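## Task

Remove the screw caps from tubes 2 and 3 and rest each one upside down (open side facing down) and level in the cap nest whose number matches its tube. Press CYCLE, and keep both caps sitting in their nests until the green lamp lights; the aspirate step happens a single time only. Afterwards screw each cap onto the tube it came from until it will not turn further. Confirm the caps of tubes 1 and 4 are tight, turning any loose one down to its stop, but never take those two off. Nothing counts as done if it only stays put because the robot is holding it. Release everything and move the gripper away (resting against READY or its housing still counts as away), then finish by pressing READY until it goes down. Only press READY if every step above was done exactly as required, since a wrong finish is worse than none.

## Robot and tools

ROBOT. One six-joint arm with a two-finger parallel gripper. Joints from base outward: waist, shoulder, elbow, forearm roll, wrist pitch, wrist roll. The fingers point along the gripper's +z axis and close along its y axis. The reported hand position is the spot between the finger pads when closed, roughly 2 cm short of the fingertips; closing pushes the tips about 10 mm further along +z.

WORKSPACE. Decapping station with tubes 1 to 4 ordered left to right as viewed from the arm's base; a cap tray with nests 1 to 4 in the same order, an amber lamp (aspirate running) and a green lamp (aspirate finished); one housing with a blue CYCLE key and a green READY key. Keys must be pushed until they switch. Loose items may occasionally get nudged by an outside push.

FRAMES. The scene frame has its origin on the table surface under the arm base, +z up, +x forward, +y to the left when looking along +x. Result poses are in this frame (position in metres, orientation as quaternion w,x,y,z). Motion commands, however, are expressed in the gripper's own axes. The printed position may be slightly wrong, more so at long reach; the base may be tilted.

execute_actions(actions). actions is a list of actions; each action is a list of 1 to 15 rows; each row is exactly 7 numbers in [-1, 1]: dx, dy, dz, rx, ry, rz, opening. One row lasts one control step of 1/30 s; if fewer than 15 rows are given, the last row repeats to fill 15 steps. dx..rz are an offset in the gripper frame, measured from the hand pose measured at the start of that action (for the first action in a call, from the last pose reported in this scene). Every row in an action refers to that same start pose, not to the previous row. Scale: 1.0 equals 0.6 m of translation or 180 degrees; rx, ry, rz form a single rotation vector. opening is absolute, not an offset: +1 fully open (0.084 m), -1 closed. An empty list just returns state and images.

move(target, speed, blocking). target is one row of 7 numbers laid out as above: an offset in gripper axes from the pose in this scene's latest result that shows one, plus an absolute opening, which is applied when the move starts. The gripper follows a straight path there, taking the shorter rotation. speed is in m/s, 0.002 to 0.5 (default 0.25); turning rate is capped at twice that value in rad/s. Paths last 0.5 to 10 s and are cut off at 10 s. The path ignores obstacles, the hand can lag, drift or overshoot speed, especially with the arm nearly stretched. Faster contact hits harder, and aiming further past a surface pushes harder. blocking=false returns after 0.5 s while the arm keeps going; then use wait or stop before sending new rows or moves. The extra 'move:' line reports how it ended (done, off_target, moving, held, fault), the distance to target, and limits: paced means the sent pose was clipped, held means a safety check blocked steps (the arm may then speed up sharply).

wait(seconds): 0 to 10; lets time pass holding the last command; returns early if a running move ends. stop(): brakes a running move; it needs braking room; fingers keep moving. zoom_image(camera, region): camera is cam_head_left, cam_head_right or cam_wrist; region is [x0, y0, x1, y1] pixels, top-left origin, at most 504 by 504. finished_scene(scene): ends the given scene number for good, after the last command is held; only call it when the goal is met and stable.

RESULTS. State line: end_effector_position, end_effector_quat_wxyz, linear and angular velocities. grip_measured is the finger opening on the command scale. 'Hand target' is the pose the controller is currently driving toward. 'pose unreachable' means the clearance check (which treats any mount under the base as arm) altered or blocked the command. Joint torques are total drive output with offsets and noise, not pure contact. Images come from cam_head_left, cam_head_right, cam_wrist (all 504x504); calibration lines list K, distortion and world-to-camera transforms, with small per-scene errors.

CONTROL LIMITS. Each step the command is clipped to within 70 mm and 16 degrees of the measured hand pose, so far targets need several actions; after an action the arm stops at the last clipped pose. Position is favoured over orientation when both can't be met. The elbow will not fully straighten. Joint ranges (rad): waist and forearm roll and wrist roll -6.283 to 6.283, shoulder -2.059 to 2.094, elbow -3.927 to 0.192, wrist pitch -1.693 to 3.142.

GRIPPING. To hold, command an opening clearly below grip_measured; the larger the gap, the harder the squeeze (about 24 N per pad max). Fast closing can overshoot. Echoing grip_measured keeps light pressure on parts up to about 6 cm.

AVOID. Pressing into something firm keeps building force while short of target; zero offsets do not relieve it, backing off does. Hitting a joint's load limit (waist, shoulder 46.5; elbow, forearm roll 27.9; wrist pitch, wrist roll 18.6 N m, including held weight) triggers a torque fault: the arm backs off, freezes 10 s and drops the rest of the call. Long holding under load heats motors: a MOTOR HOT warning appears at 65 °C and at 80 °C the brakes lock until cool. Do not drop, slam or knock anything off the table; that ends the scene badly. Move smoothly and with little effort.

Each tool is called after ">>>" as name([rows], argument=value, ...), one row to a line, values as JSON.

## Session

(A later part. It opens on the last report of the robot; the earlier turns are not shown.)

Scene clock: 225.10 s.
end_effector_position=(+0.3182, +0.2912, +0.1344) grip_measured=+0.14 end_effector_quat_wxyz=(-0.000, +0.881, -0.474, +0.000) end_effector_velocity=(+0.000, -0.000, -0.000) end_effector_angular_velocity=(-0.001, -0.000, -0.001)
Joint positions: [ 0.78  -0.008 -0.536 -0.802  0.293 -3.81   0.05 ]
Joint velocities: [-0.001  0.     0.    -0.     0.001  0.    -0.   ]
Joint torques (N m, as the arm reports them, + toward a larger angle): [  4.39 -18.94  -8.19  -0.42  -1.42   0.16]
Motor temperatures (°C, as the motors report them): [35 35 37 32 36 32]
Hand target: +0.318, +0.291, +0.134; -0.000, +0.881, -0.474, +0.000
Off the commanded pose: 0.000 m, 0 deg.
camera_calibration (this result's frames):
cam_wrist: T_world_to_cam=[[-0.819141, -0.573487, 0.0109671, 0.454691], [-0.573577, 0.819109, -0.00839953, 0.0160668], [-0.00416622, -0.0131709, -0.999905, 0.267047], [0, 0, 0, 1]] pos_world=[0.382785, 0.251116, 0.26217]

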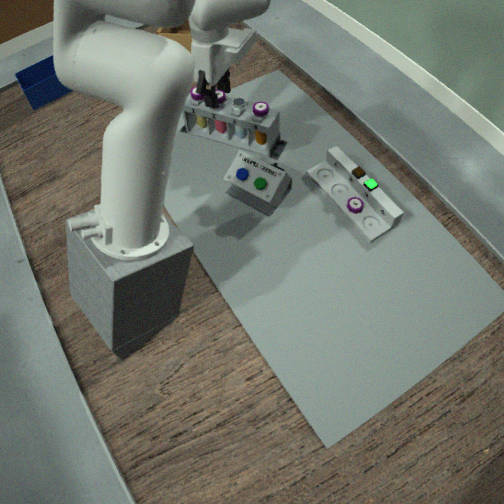

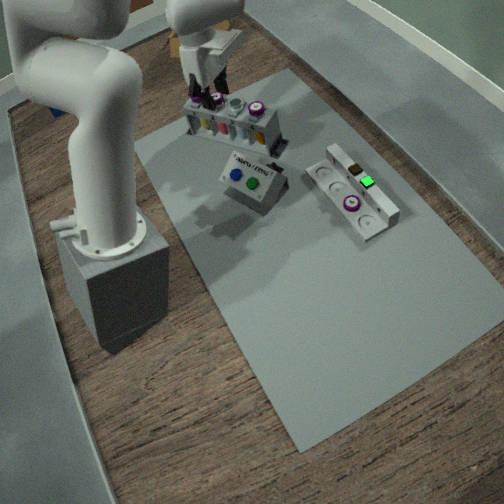

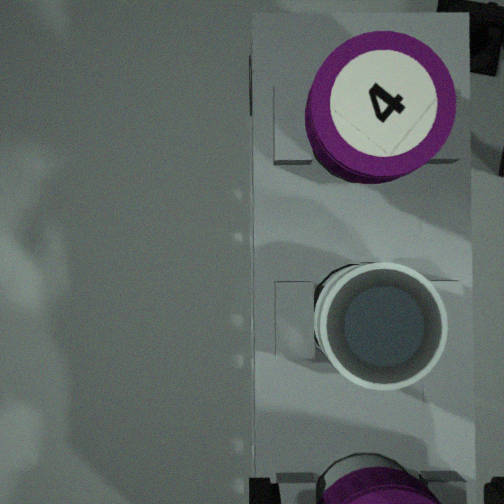

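>>> execute_actions([
  [[0,-0.001,0,0,0,0,-1]],
  [[0,0,0,0,0,0,-1]],
])

>>> move(target=[0,0,0.0027,0,0,0.8,-1], speed=0.4)

>>> move(target=[0,0,0.0027,0,0,0.8,-1], speed=0.4)

>>> move(target=[0,0,0.0027,0,0,0.8,-1], speed=0.4)

>>> move(target=[0,0,0.002,0,0,0.6,-1], speed=0.4)

>>> execute_actions([
  [[0,0,0,0,0,0,0.15]],
  [[0,0,0,0,0,0,0.15]],
])

>>> move(target=[0,0,-0.1,0,0,0,0.15], speed=0.12)

>>> move(target=[0,0,0,0,0,-0.99,0.15], speed=0.5)

>>> move(target=[0,0,0.1,0,0,0,0.15], speed=0.08)

>>> execute_actions([
  [[0,0,0,0,0,0,-1]],
  [[0,0,0,0,0,0,-1]],
])

>>> move(target=[0,0,0.001,0,0,0.99,-1], speed=0.4)

>>> execute_actions([
  [[0,0,0,0,0,0,0.15]],
  [[0,0,0,0,0,0,0.15]],
])

>>> move(target=[0,0,-0.1,0,0,0,0.15], speed=0.12)

Scene clock: 233.37 s.
end_effector_position=(+0.3185, +0.2914, +0.1344) grip_measured=-0.25 end_effector_quat_wxyz=(-0.000, +0.881, -0.474, +0.000) end_effector_velocity=(+0.000, -0.000, -0.000) end_effector_angular_velocity=(-0.001, -0.000, +0.000)
Joint positions: [ 0.781 -0.008 -0.537 -0.8    0.294 -3.812  0.033]
Joint velocities: [-0.    -0.    -0.    -0.     0.001 -0.     0.   ]
Joint torques (N m, as the arm reports them, + toward a larger angle): [  3.62 -17.57  -9.51  -0.28  -1.71   0.13]
Motor temperatures (°C, as the motors report them): [35 35 37 32 36 32]
Hand target: +0.318, +0.291, +0.134; -0.000, +0.881, -0.474, +0.000
Off the commanded pose: 0.000 m, 0 deg.
camera_calibration (this result's frames):
cam_wrist: T_world_to_cam=[[-0.819024, -0.573648, 0.0113098, 0.455019], [-0.573743, 0.818991, -0.00851815, 0.0161735], [-0.00437618, -0.0134655, -0.9999, 0.267182], [0, 0, 0, 1]] pos_world=[0.38312, 0.251372, 0.262147]

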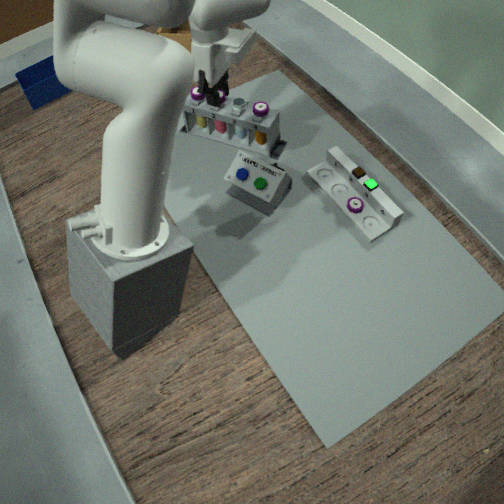

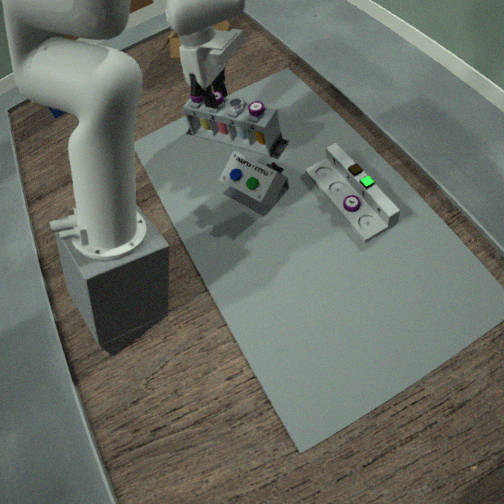

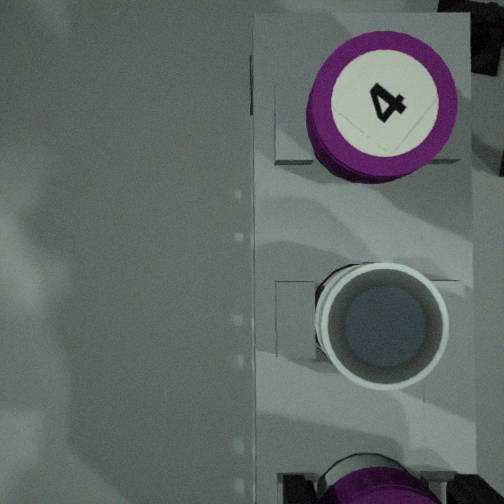

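Scene clock: 237.00 s.
end_effector_position=(+0.3184, +0.2914, +0.1327) grip_measured=-0.25 end_effector_quat_wxyz=(+0.000, +0.178, +0.984, -0.000) end_effector_velocity=(+0.000, -0.000, +0.000) end_effector_angular_velocity=(-0.000, -0.004, -0.004)
Joint positions: [ 0.778 -0.001 -0.539 -0.807  0.291 -1.293  0.033]
Joint velocities: [-0.    -0.     0.    -0.013 -0.     0.017  0.   ]
Joint torques (N m, as the arm reports them, + toward a larger angle): [  7.42 -12.54  -5.42  -0.08  -2.67   0.15]
Motor temperatures (°C, as the motors report them): [35 35 37 32 36 32]
Hand target: +0.318, +0.291, +0.133; +0.000, +0.178, +0.984, +0.000
Off the commanded pose: 0.000 m, 0 deg.
move: done
camera_calibration (this result's frames):
cam_wrist: T_world_to_cam=[[0.324907, 0.945673, 0.0117759, -0.351998], [0.945738, -0.32483, -0.00802969, -0.134421], [-0.00376828, 0.0137459, -0.999898, 0.257421], [0, 0, 0, 1]] pos_world=[0.242464, 0.285673, 0.260461]

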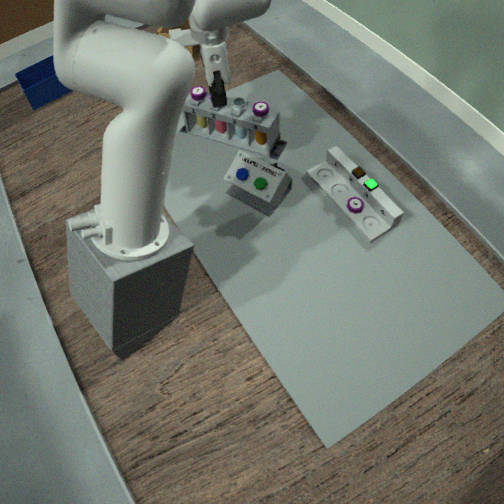

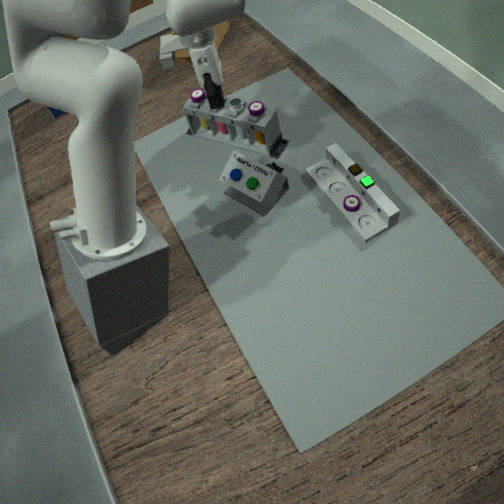

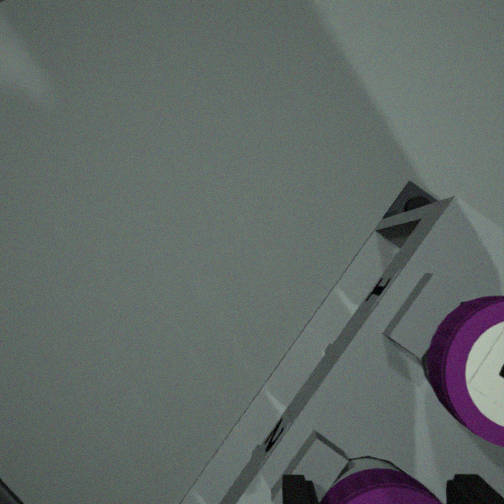

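Scene clock: 240.63 s.
end_effector_position=(+0.3182, +0.2912, +0.1310) grip_measured=-0.25 end_effector_quat_wxyz=(+0.000, +0.991, +0.135, -0.000) end_effector_velocity=(+0.000, +0.000, +0.000) end_effector_angular_velocity=(+0.000, -0.004, -0.005)
Joint positions: [ 0.776  0.005 -0.541 -0.815  0.287  1.225  0.033]
Joint velocities: [-0.    -0.    -0.    -0.014 -0.     0.018 -0.   ]
Joint torques (N m, as the arm reports them, + toward a larger angle): [ 10.66 -14.11  -5.23  -0.16  -3.75   0.3 ]
Motor temperatures (°C, as the motors report them): [35 35 37 32 37 32]
Hand target: +0.318, +0.291, +0.131; +0.000, +0.991, +0.135, +0.000
Off the commanded pose: 0.000 m, 0 deg.
move: done
camera_calibration (this result's frames):
cam_wrist: T_world_to_cam=[[0.293483, -0.955886, 0.0122582, 0.211866], [-0.955902, -0.293586, -0.00764846, 0.461607], [0.0109099, -0.00947298, -0.999896, 0.257779], [0, 0, 0, 1]] pos_world=[0.37626, 0.340483, 0.258686]

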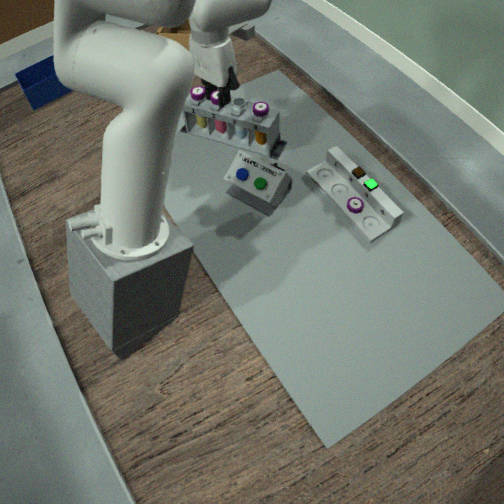

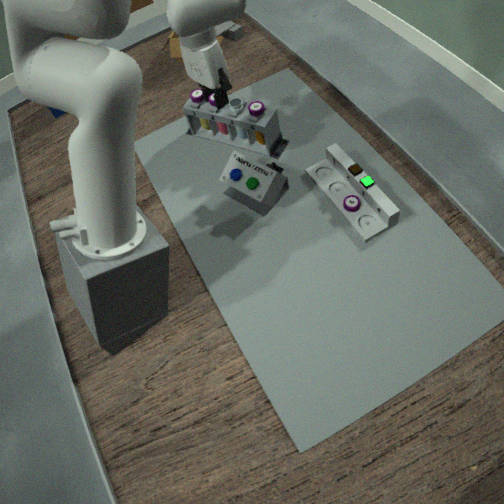

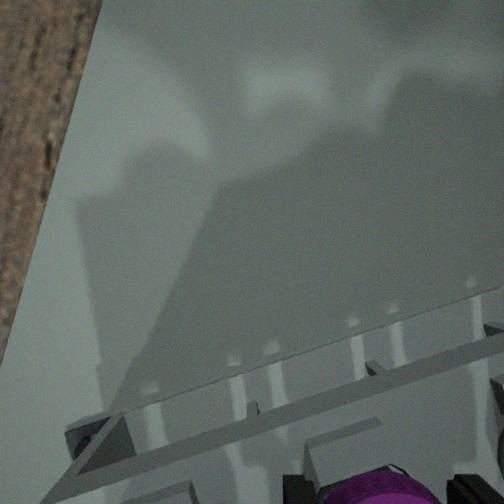

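Scene clock: 244.27 s.
end_effector_position=(+0.3181, +0.2912, +0.1293) grip_measured=-0.25 end_effector_quat_wxyz=(-0.001, -0.435, +0.900, -0.000) end_effector_velocity=(-0.000, -0.000, -0.000) end_effector_angular_velocity=(-0.001, -0.004, -0.004)
Joint positions: [ 0.774  0.012 -0.544 -0.823  0.284  3.744  0.033]
Joint velocities: [-0.001  0.     0.    -0.015  0.     0.018 -0.   ]
Joint torques (N m, as the arm reports them, + toward a larger angle): [  9.8  -14.82  -5.5   -0.12  -3.36   0.11]
Motor temperatures (°C, as the motors report them): [35 35 36 32 37 32]
Hand target: +0.318, +0.291, +0.129; -0.000, -0.435, +0.901, -0.000
Off the commanded pose: 0.000 m, 0 deg.
move: done
camera_calibration (this result's frames):
cam_wrist: T_world_to_cam=[[-0.79961, 0.600397, 0.0121315, 0.106486], [0.600327, 0.799702, -0.00920427, -0.351663], [-0.0152278, -0.0000769679, -0.999884, 0.261709], [0, 0, 0, 1]] pos_world=[0.300245, 0.217312, 0.25715]

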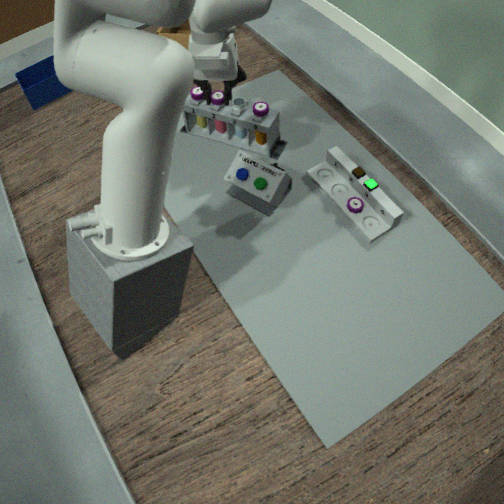

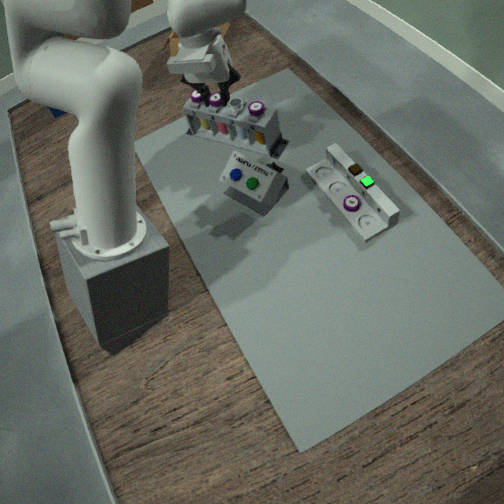

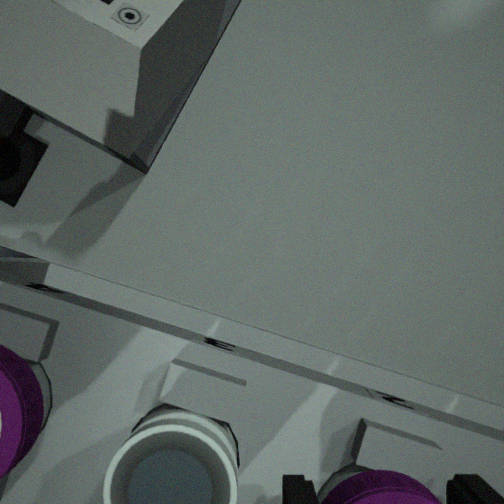

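Scene clock: 247.10 s.
end_effector_position=(+0.3176, +0.2918, +0.1283) grip_measured=-0.25 end_effector_quat_wxyz=(-0.001, +0.472, +0.881, +0.000) end_effector_velocity=(+0.001, -0.001, +0.000) end_effector_angular_velocity=(-0.001, -0.004, -0.008)
Joint positions: [ 0.773  0.017 -0.546 -0.828  0.28   5.634  0.033]
Joint velocities: [-0.002 -0.002  0.001 -0.014  0.     0.019  0.   ]
Joint torques (N m, as the arm reports them, + toward a larger angle): [  0.19 -17.03  -6.45   0.03   0.41   0.37]
Motor temperatures (°C, as the motors report them): [35 35 36 32 37 32]
Hand target: +0.318, +0.291, +0.128; -0.000, +0.473, +0.881, -0.000
Off the commanded pose: 0.001 m, 0 deg.
move: done
camera_calibration (this result's frames):
cam_wrist: T_world_to_cam=[[0.817276, 0.576137, 0.011217, -0.400645], [0.576235, -0.817225, -0.00984834, 0.127705], [0.00349282, 0.0145125, -0.999889, 0.250414], [0, 0, 0, 1]] pos_world=[0.252975, 0.331556, 0.256137]

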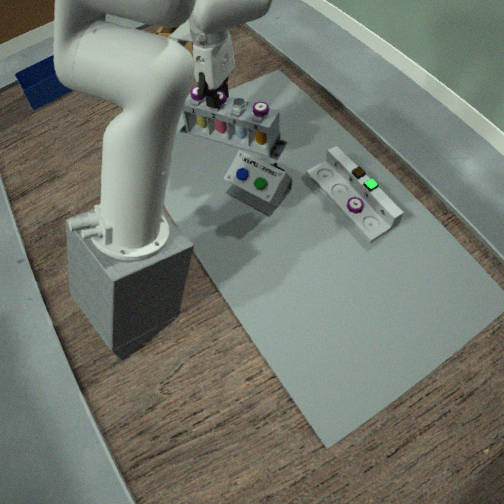

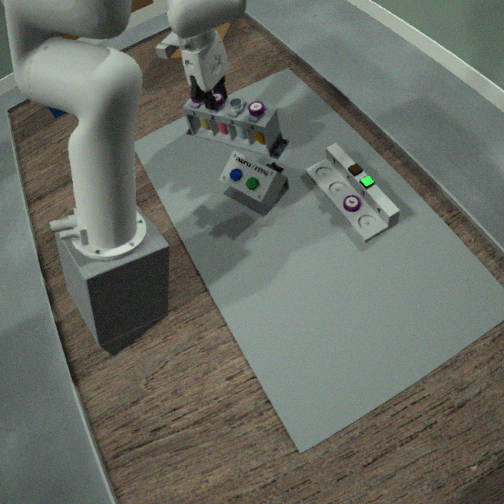

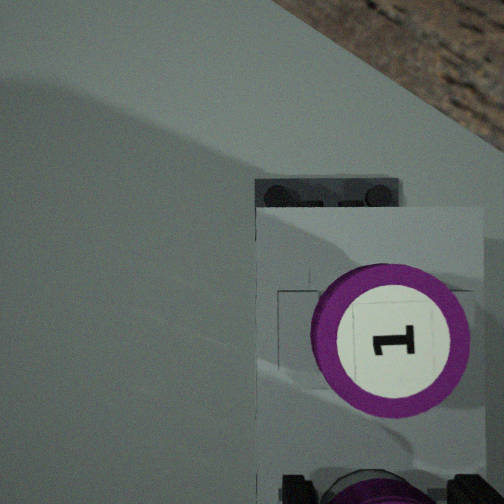

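Scene clock: 248.10 s.
end_effector_position=(+0.3176, +0.2916, +0.1281) grip_measured=+0.14 end_effector_quat_wxyz=(-0.001, +0.472, +0.881, -0.000) end_effector_velocity=(+0.000, +0.000, +0.000) end_effector_angular_velocity=(+0.001, -0.000, +0.001)
Joint positions: [ 0.773  0.017 -0.546 -0.828  0.28   5.634  0.05 ]
Joint velocities: [ 0.001 -0.    -0.     0.    -0.001 -0.     0.   ]
Joint torques (N m, as the arm reports them, + toward a larger angle): [  4.34 -18.92  -7.89  -0.14  -1.56   0.16]
Motor temperatures (°C, as the motors report them): [35 35 36 32 37 32]
Hand target: +0.318, +0.292, +0.128; -0.001, +0.472, +0.881, -0.000
Off the commanded pose: 0.000 m, 0 deg.
camera_calibration (this result's frames):
cam_wrist: T_world_to_cam=[[0.817429, 0.575929, 0.0107596, -0.400432], [0.57602, -0.81738, -0.00954036, 0.127617], [0.00330016, 0.0139963, -0.999897, 0.250517], [0, 0, 0, 1]] pos_world=[0.252988, 0.331426, 0.256017]

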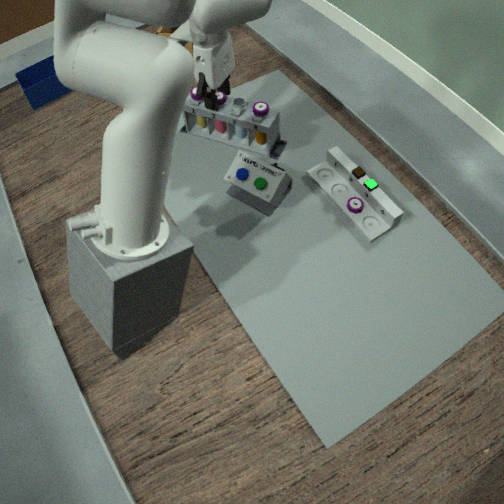

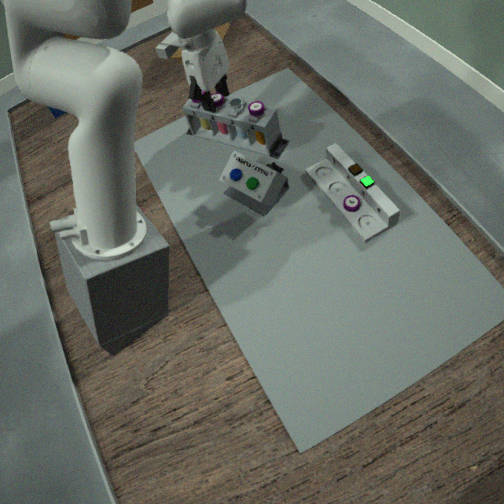

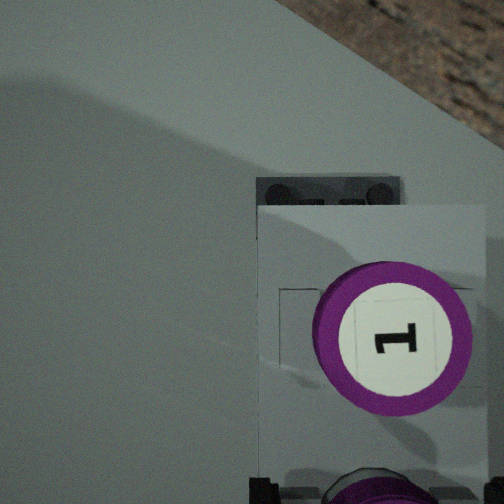

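Scene clock: 248.97 s.
end_effector_position=(+0.3174, +0.2916, +0.1878) grip_measured=+0.14 end_effector_quat_wxyz=(-0.001, +0.472, +0.881, -0.001) end_effector_velocity=(+0.000, +0.001, +0.001) end_effector_angular_velocity=(+0.002, +0.000, -0.000)
Joint positions: [ 0.86  -0.214 -0.483 -0.569  0.443  5.434  0.05 ]
Joint velocities: [ 0.001 -0.001 -0.001  0.004  0.001 -0.003  0.   ]
Joint torques (N m, as the arm reports them, + toward a larger angle): [  3.85 -16.71 -10.72  -0.19  -1.47   0.07]
Motor temperatures (°C, as the motors report them): [35 35 36 32 37 32]
Hand target: +0.318, +0.292, +0.188; -0.001, +0.472, +0.881, -0.000
Off the commanded pose: 0.000 m, 0 deg.
move: done
camera_calibration (this result's frames):
cam_wrist: T_world_to_cam=[[0.817288, 0.576144, 0.00992625, -0.400698], [0.576223, -0.817236, -0.00962052, 0.128168], [0.00256929, 0.0135825, -0.999904, 0.310554], [0, 0, 0, 1]] pos_world=[0.252835, 0.331385, 0.315735]

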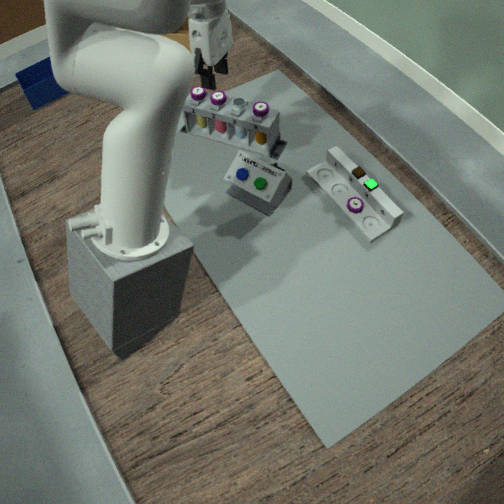

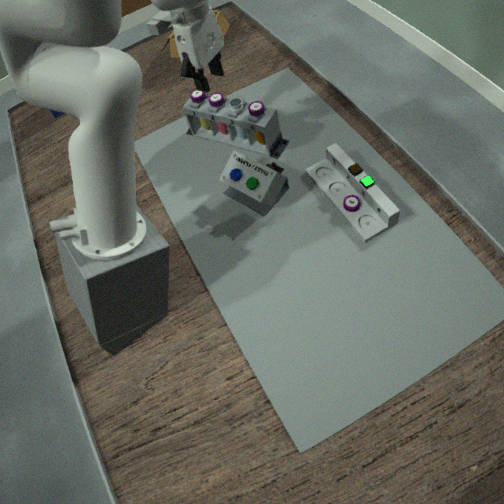

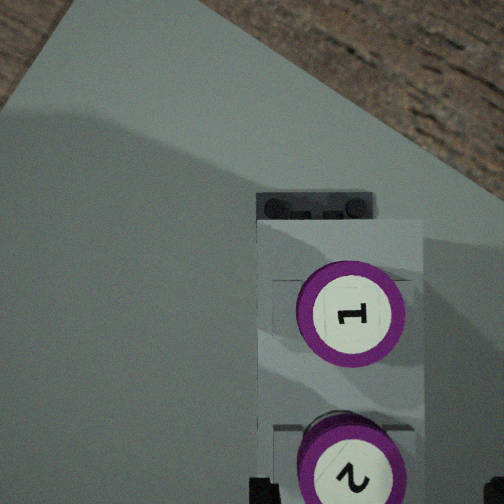

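Scene clock: 252.60 s.
end_effector_position=(+0.3174, +0.2916, +0.1878) grip_measured=+0.14 end_effector_quat_wxyz=(+0.001, +0.874, -0.486, -0.001) end_effector_velocity=(-0.000, -0.000, -0.000) end_effector_angular_velocity=(-0.000, +0.003, +0.003)
Joint positions: [ 0.86  -0.214 -0.483 -0.57   0.443  2.324  0.05 ]
Joint velocities: [-0.001  0.     0.     0.006  0.    -0.01   0.   ]
Joint torques (N m, as the arm reports them, + toward a larger angle): [  3.8  -16.84 -10.75  -0.29  -1.41   0.17]
Motor temperatures (°C, as the motors report them): [35 35 37 32 37 32]
Hand target: +0.317, +0.292, +0.188; +0.001, +0.874, -0.486, -0.001
Off the commanded pose: 0.000 m, 0 deg.
move: done
camera_calibration (this result's frames):
cam_wrist: T_world_to_cam=[[-0.835167, -0.549828, 0.0136178, 0.451333], [-0.549946, 0.835171, -0.00702584, 0.00332013], [-0.00751022, -0.0133568, -0.999883, 0.321598], [0, 0, 0, 1]] pos_world=[0.381179, 0.249678, 0.315437]

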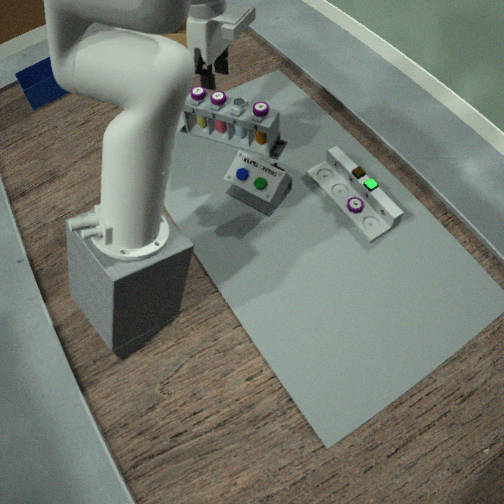

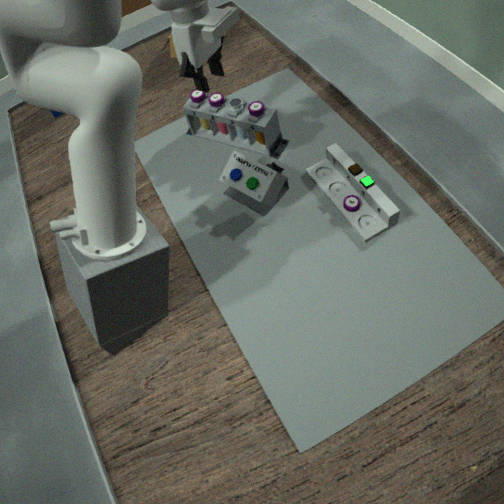

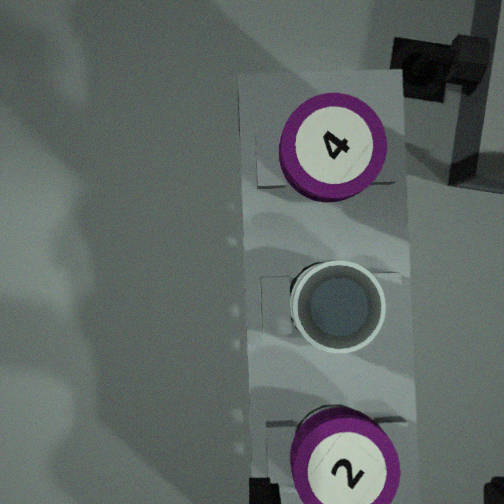

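Scene clock: 253.70 s.
end_effector_position=(+0.3175, +0.2915, +0.1280) grip_measured=+0.14 end_effector_quat_wxyz=(+0.000, +0.874, -0.486, -0.001) end_effector_velocity=(-0.001, -0.000, -0.000) end_effector_angular_velocity=(-0.000, -0.001, +0.000)
Joint positions: [ 0.773  0.017 -0.546 -0.829  0.28   2.524  0.05 ]
Joint velocities: [ 0.     0.001  0.    -0.008 -0.001  0.008 -0.   ]
Joint torques (N m, as the arm reports them, + toward a larger angle): [  4.41 -18.83  -7.8   -0.18  -1.41   0.09]
Motor temperatures (°C, as the motors report them): [35 35 37 32 37 32]
Hand target: +0.317, +0.291, +0.128; +0.001, +0.874, -0.486, -0.001
Off the commanded pose: 0.000 m, 0 deg.
move: done
camera_calibration (this result's frames):
cam_wrist: T_world_to_cam=[[-0.835267, -0.549687, 0.0131881, 0.452266], [-0.5498, 0.835265, -0.00723178, 0.00298361], [-0.00704035, -0.0132913, -0.999887, 0.261607], [0, 0, 0, 1]] pos_world=[0.381245, 0.24959, 0.255635]

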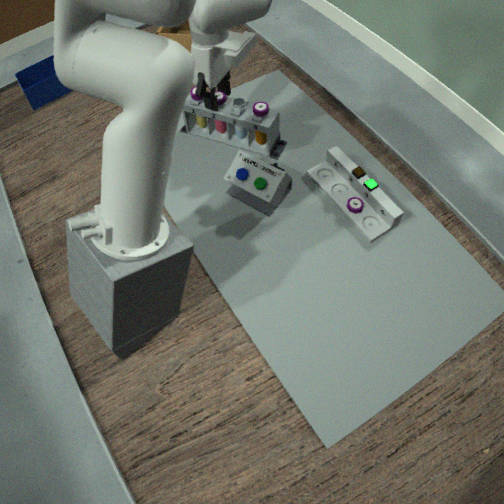

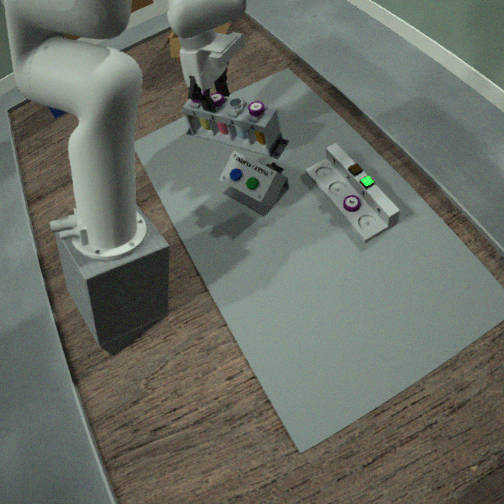

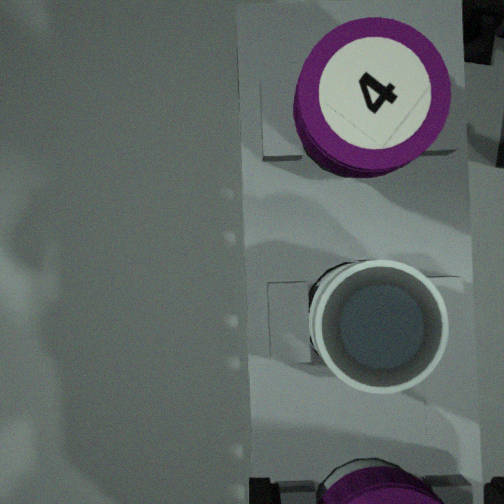

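Scene clock: 254.70 s.
end_effector_position=(+0.3178, +0.2918, +0.1282) grip_measured=-0.25 end_effector_quat_wxyz=(-0.000, +0.874, -0.486, -0.001) end_effector_velocity=(-0.000, +0.000, +0.000) end_effector_angular_velocity=(+0.001, -0.000, +0.001)
Joint positions: [ 0.773  0.017 -0.546 -0.829  0.28   2.524  0.033]
Joint velocities: [ 0.001 -0.001  0.     0.    -0.    -0.     0.   ]
Joint torques (N m, as the arm reports them, + toward a larger angle): [  3.96 -17.62  -6.98  -0.31  -1.05   0.05]
Motor temperatures (°C, as the motors report them): [35 35 37 32 37 32]
Hand target: +0.318, +0.292, +0.128; -0.000, +0.874, -0.486, -0.001
Off the commanded pose: 0.000 m, 0 deg.
camera_calibration (this result's frames):
cam_wrist: T_world_to_cam=[[-0.835325, -0.549618, 0.0123211, 0.452734], [-0.549718, 0.835322, -0.00693368, 0.00281814], [-0.00648117, -0.012565, -0.9999, 0.261452], [0, 0, 0, 1]] pos_world=[0.381424, 0.249762, 0.255868]

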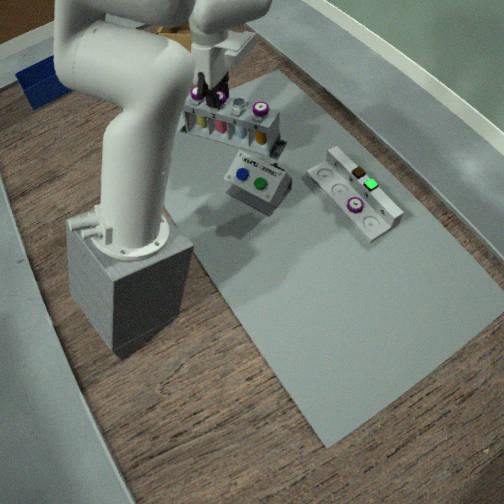

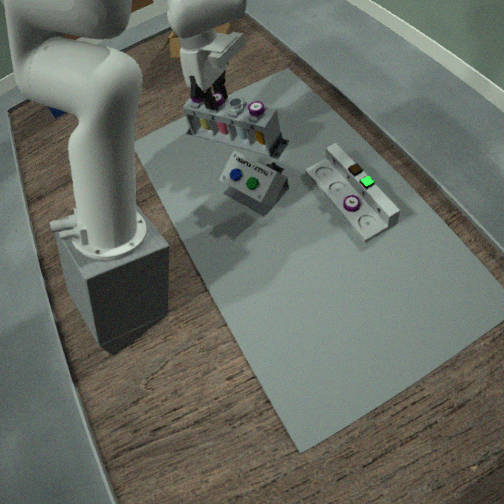

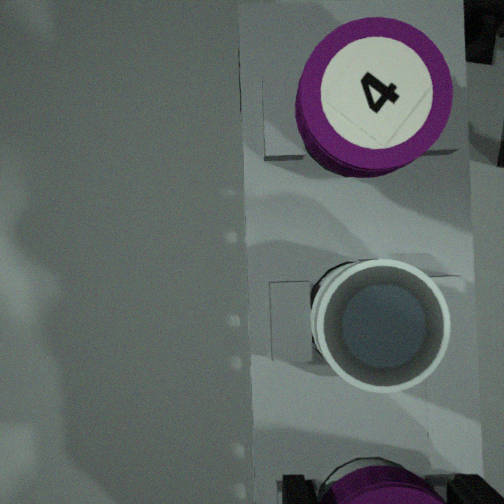

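Scene clock: 259.07 s.
end_effector_position=(+0.3177, +0.2925, +0.1279) grip_measured=-0.25 end_effector_quat_wxyz=(-0.001, +0.472, +0.882, +0.001) end_effector_velocity=(+0.000, -0.001, -0.000) end_effector_angular_velocity=(-0.003, -0.004, -0.004)
Joint positions: [ 0.773  0.02  -0.548 -0.831  0.277  5.636  0.033]
Joint velocities: [-0.001  0.    -0.    -0.015  0.002  0.018 -0.   ]
Joint torques (N m, as the arm reports them, + toward a larger angle): [ -4.03 -11.33 -11.42   0.44   0.01   0.54]
Motor temperatures (°C, as the motors report them): [35 35 37 32 37 32]
Hand target: +0.318, +0.292, +0.128; -0.001, +0.472, +0.881, +0.000
Off the commanded pose: 0.001 m, 0 deg.
move: done
camera_calibration (this result's frames):
cam_wrist: T_world_to_cam=[[0.817142, 0.576302, 0.0124339, -0.401273], [0.576423, -0.817076, -0.0110522, 0.128226], [0.00379004, 0.0161984, -0.999862, 0.249429], [0, 0, 0, 1]] pos_world=[0.253039, 0.331985, 0.255801]

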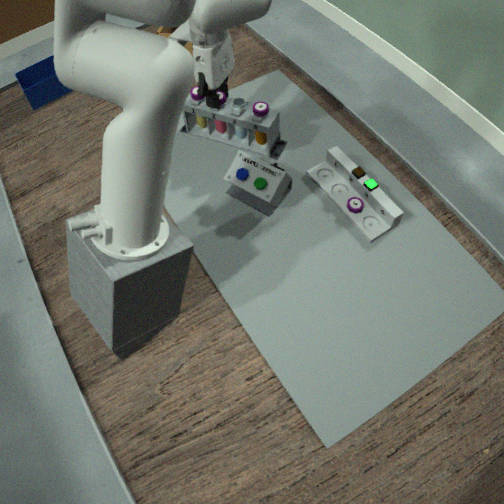

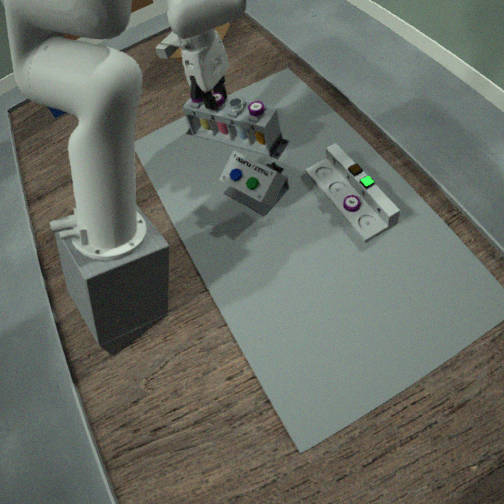

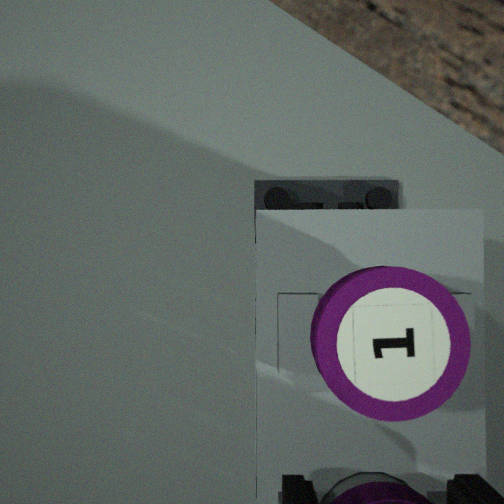

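Scene clock: 260.07 s.
end_effector_position=(+0.3179, +0.2923, +0.1276) grip_measured=+0.14 end_effector_quat_wxyz=(-0.001, +0.472, +0.881, +0.001) end_effector_velocity=(-0.000, +0.001, +0.000) end_effector_angular_velocity=(+0.002, +0.000, +0.001)
Joint positions: [ 0.772  0.02  -0.548 -0.831  0.278  5.636  0.05 ]
Joint velocities: [ 0.001  0.     0.     0.    -0.001 -0.     0.   ]
Joint torques (N m, as the arm reports them, + toward a larger angle): [  4.08 -19.16  -7.79  -0.15  -1.48   0.09]
Motor temperatures (°C, as the motors report them): [35 35 37 32 37 32]
Hand target: +0.318, +0.292, +0.128; -0.001, +0.472, +0.881, +0.001
Off the commanded pose: 0.000 m, 0 deg.
camera_calibration (this result's frames):
cam_wrist: T_world_to_cam=[[0.817533, 0.575758, 0.0119169, -0.401153], [0.57587, -0.817472, -0.010651, 0.128176], [0.00360931, 0.0155701, -0.999872, 0.249458], [0, 0, 0, 1]] pos_world=[0.253243, 0.331863, 0.255572]

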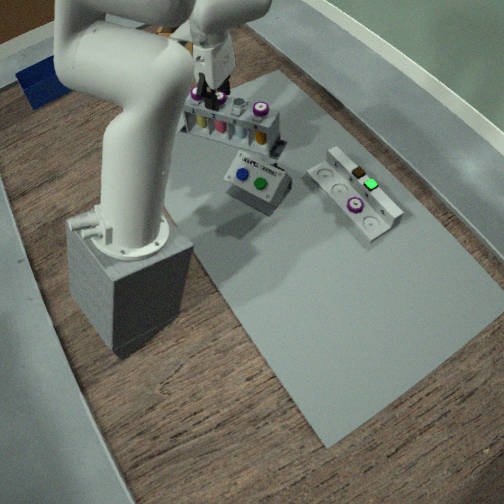

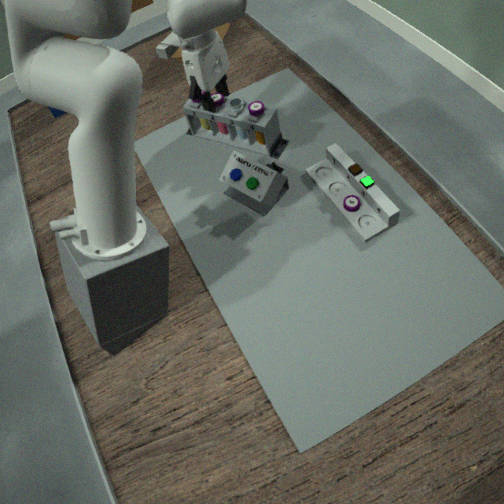

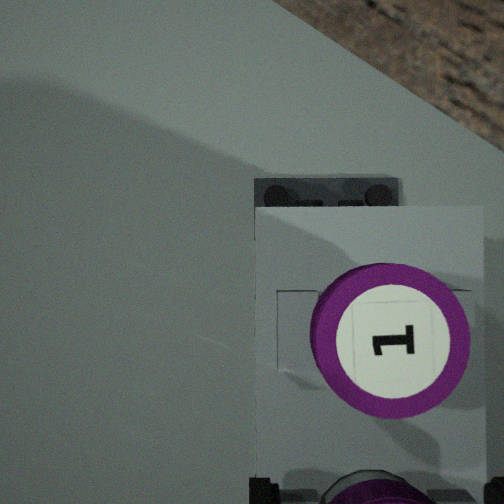

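Scene clock: 260.93 s.
end_effector_position=(+0.3176, +0.2921, +0.1873) grip_measured=+0.14 end_effector_quat_wxyz=(-0.001, +0.472, +0.881, +0.000) end_effector_velocity=(+0.000, -0.000, +0.000) end_effector_angular_velocity=(-0.002, +0.001, +0.001)
Joint positions: [ 0.859 -0.211 -0.484 -0.571  0.439  5.435  0.05 ]
Joint velocities: [ 0.001 -0.001 -0.001  0.004  0.004 -0.004 -0.   ]
Joint torques (N m, as the arm reports them, + toward a larger angle): [  4.   -17.16 -10.78  -0.36  -1.48   0.07]
Motor temperatures (°C, as the motors report them): [35 35 37 32 37 32]
Hand target: +0.318, +0.292, +0.188; -0.001, +0.472, +0.881, +0.001
Off the commanded pose: 0.000 m, 0 deg.
move: done
camera_calibration (this result's frames):
cam_wrist: T_world_to_cam=[[0.817395, 0.575971, 0.01109, -0.401422], [0.57607, -0.81733, -0.010726, 0.128725], [0.00288631, 0.015156, -0.999881, 0.309494], [0, 0, 0, 1]] pos_world=[0.253073, 0.331727, 0.315289]

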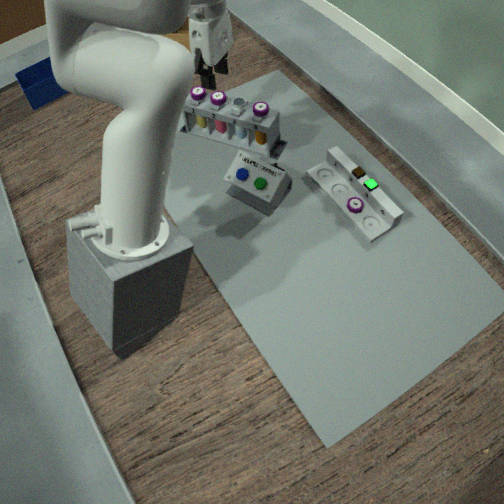

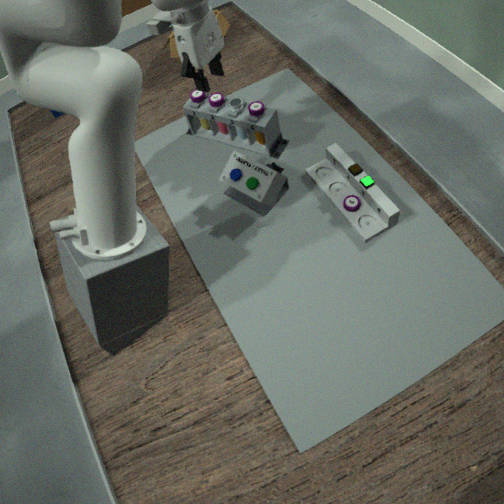

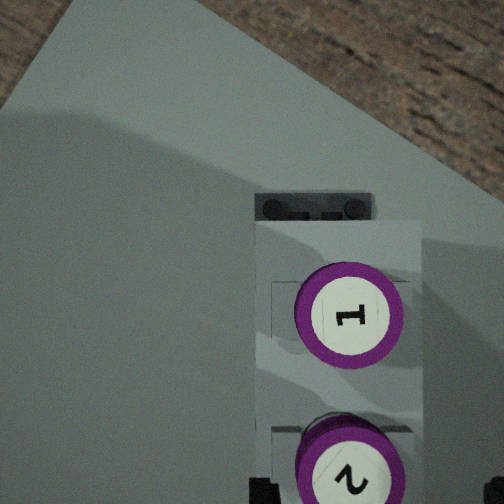

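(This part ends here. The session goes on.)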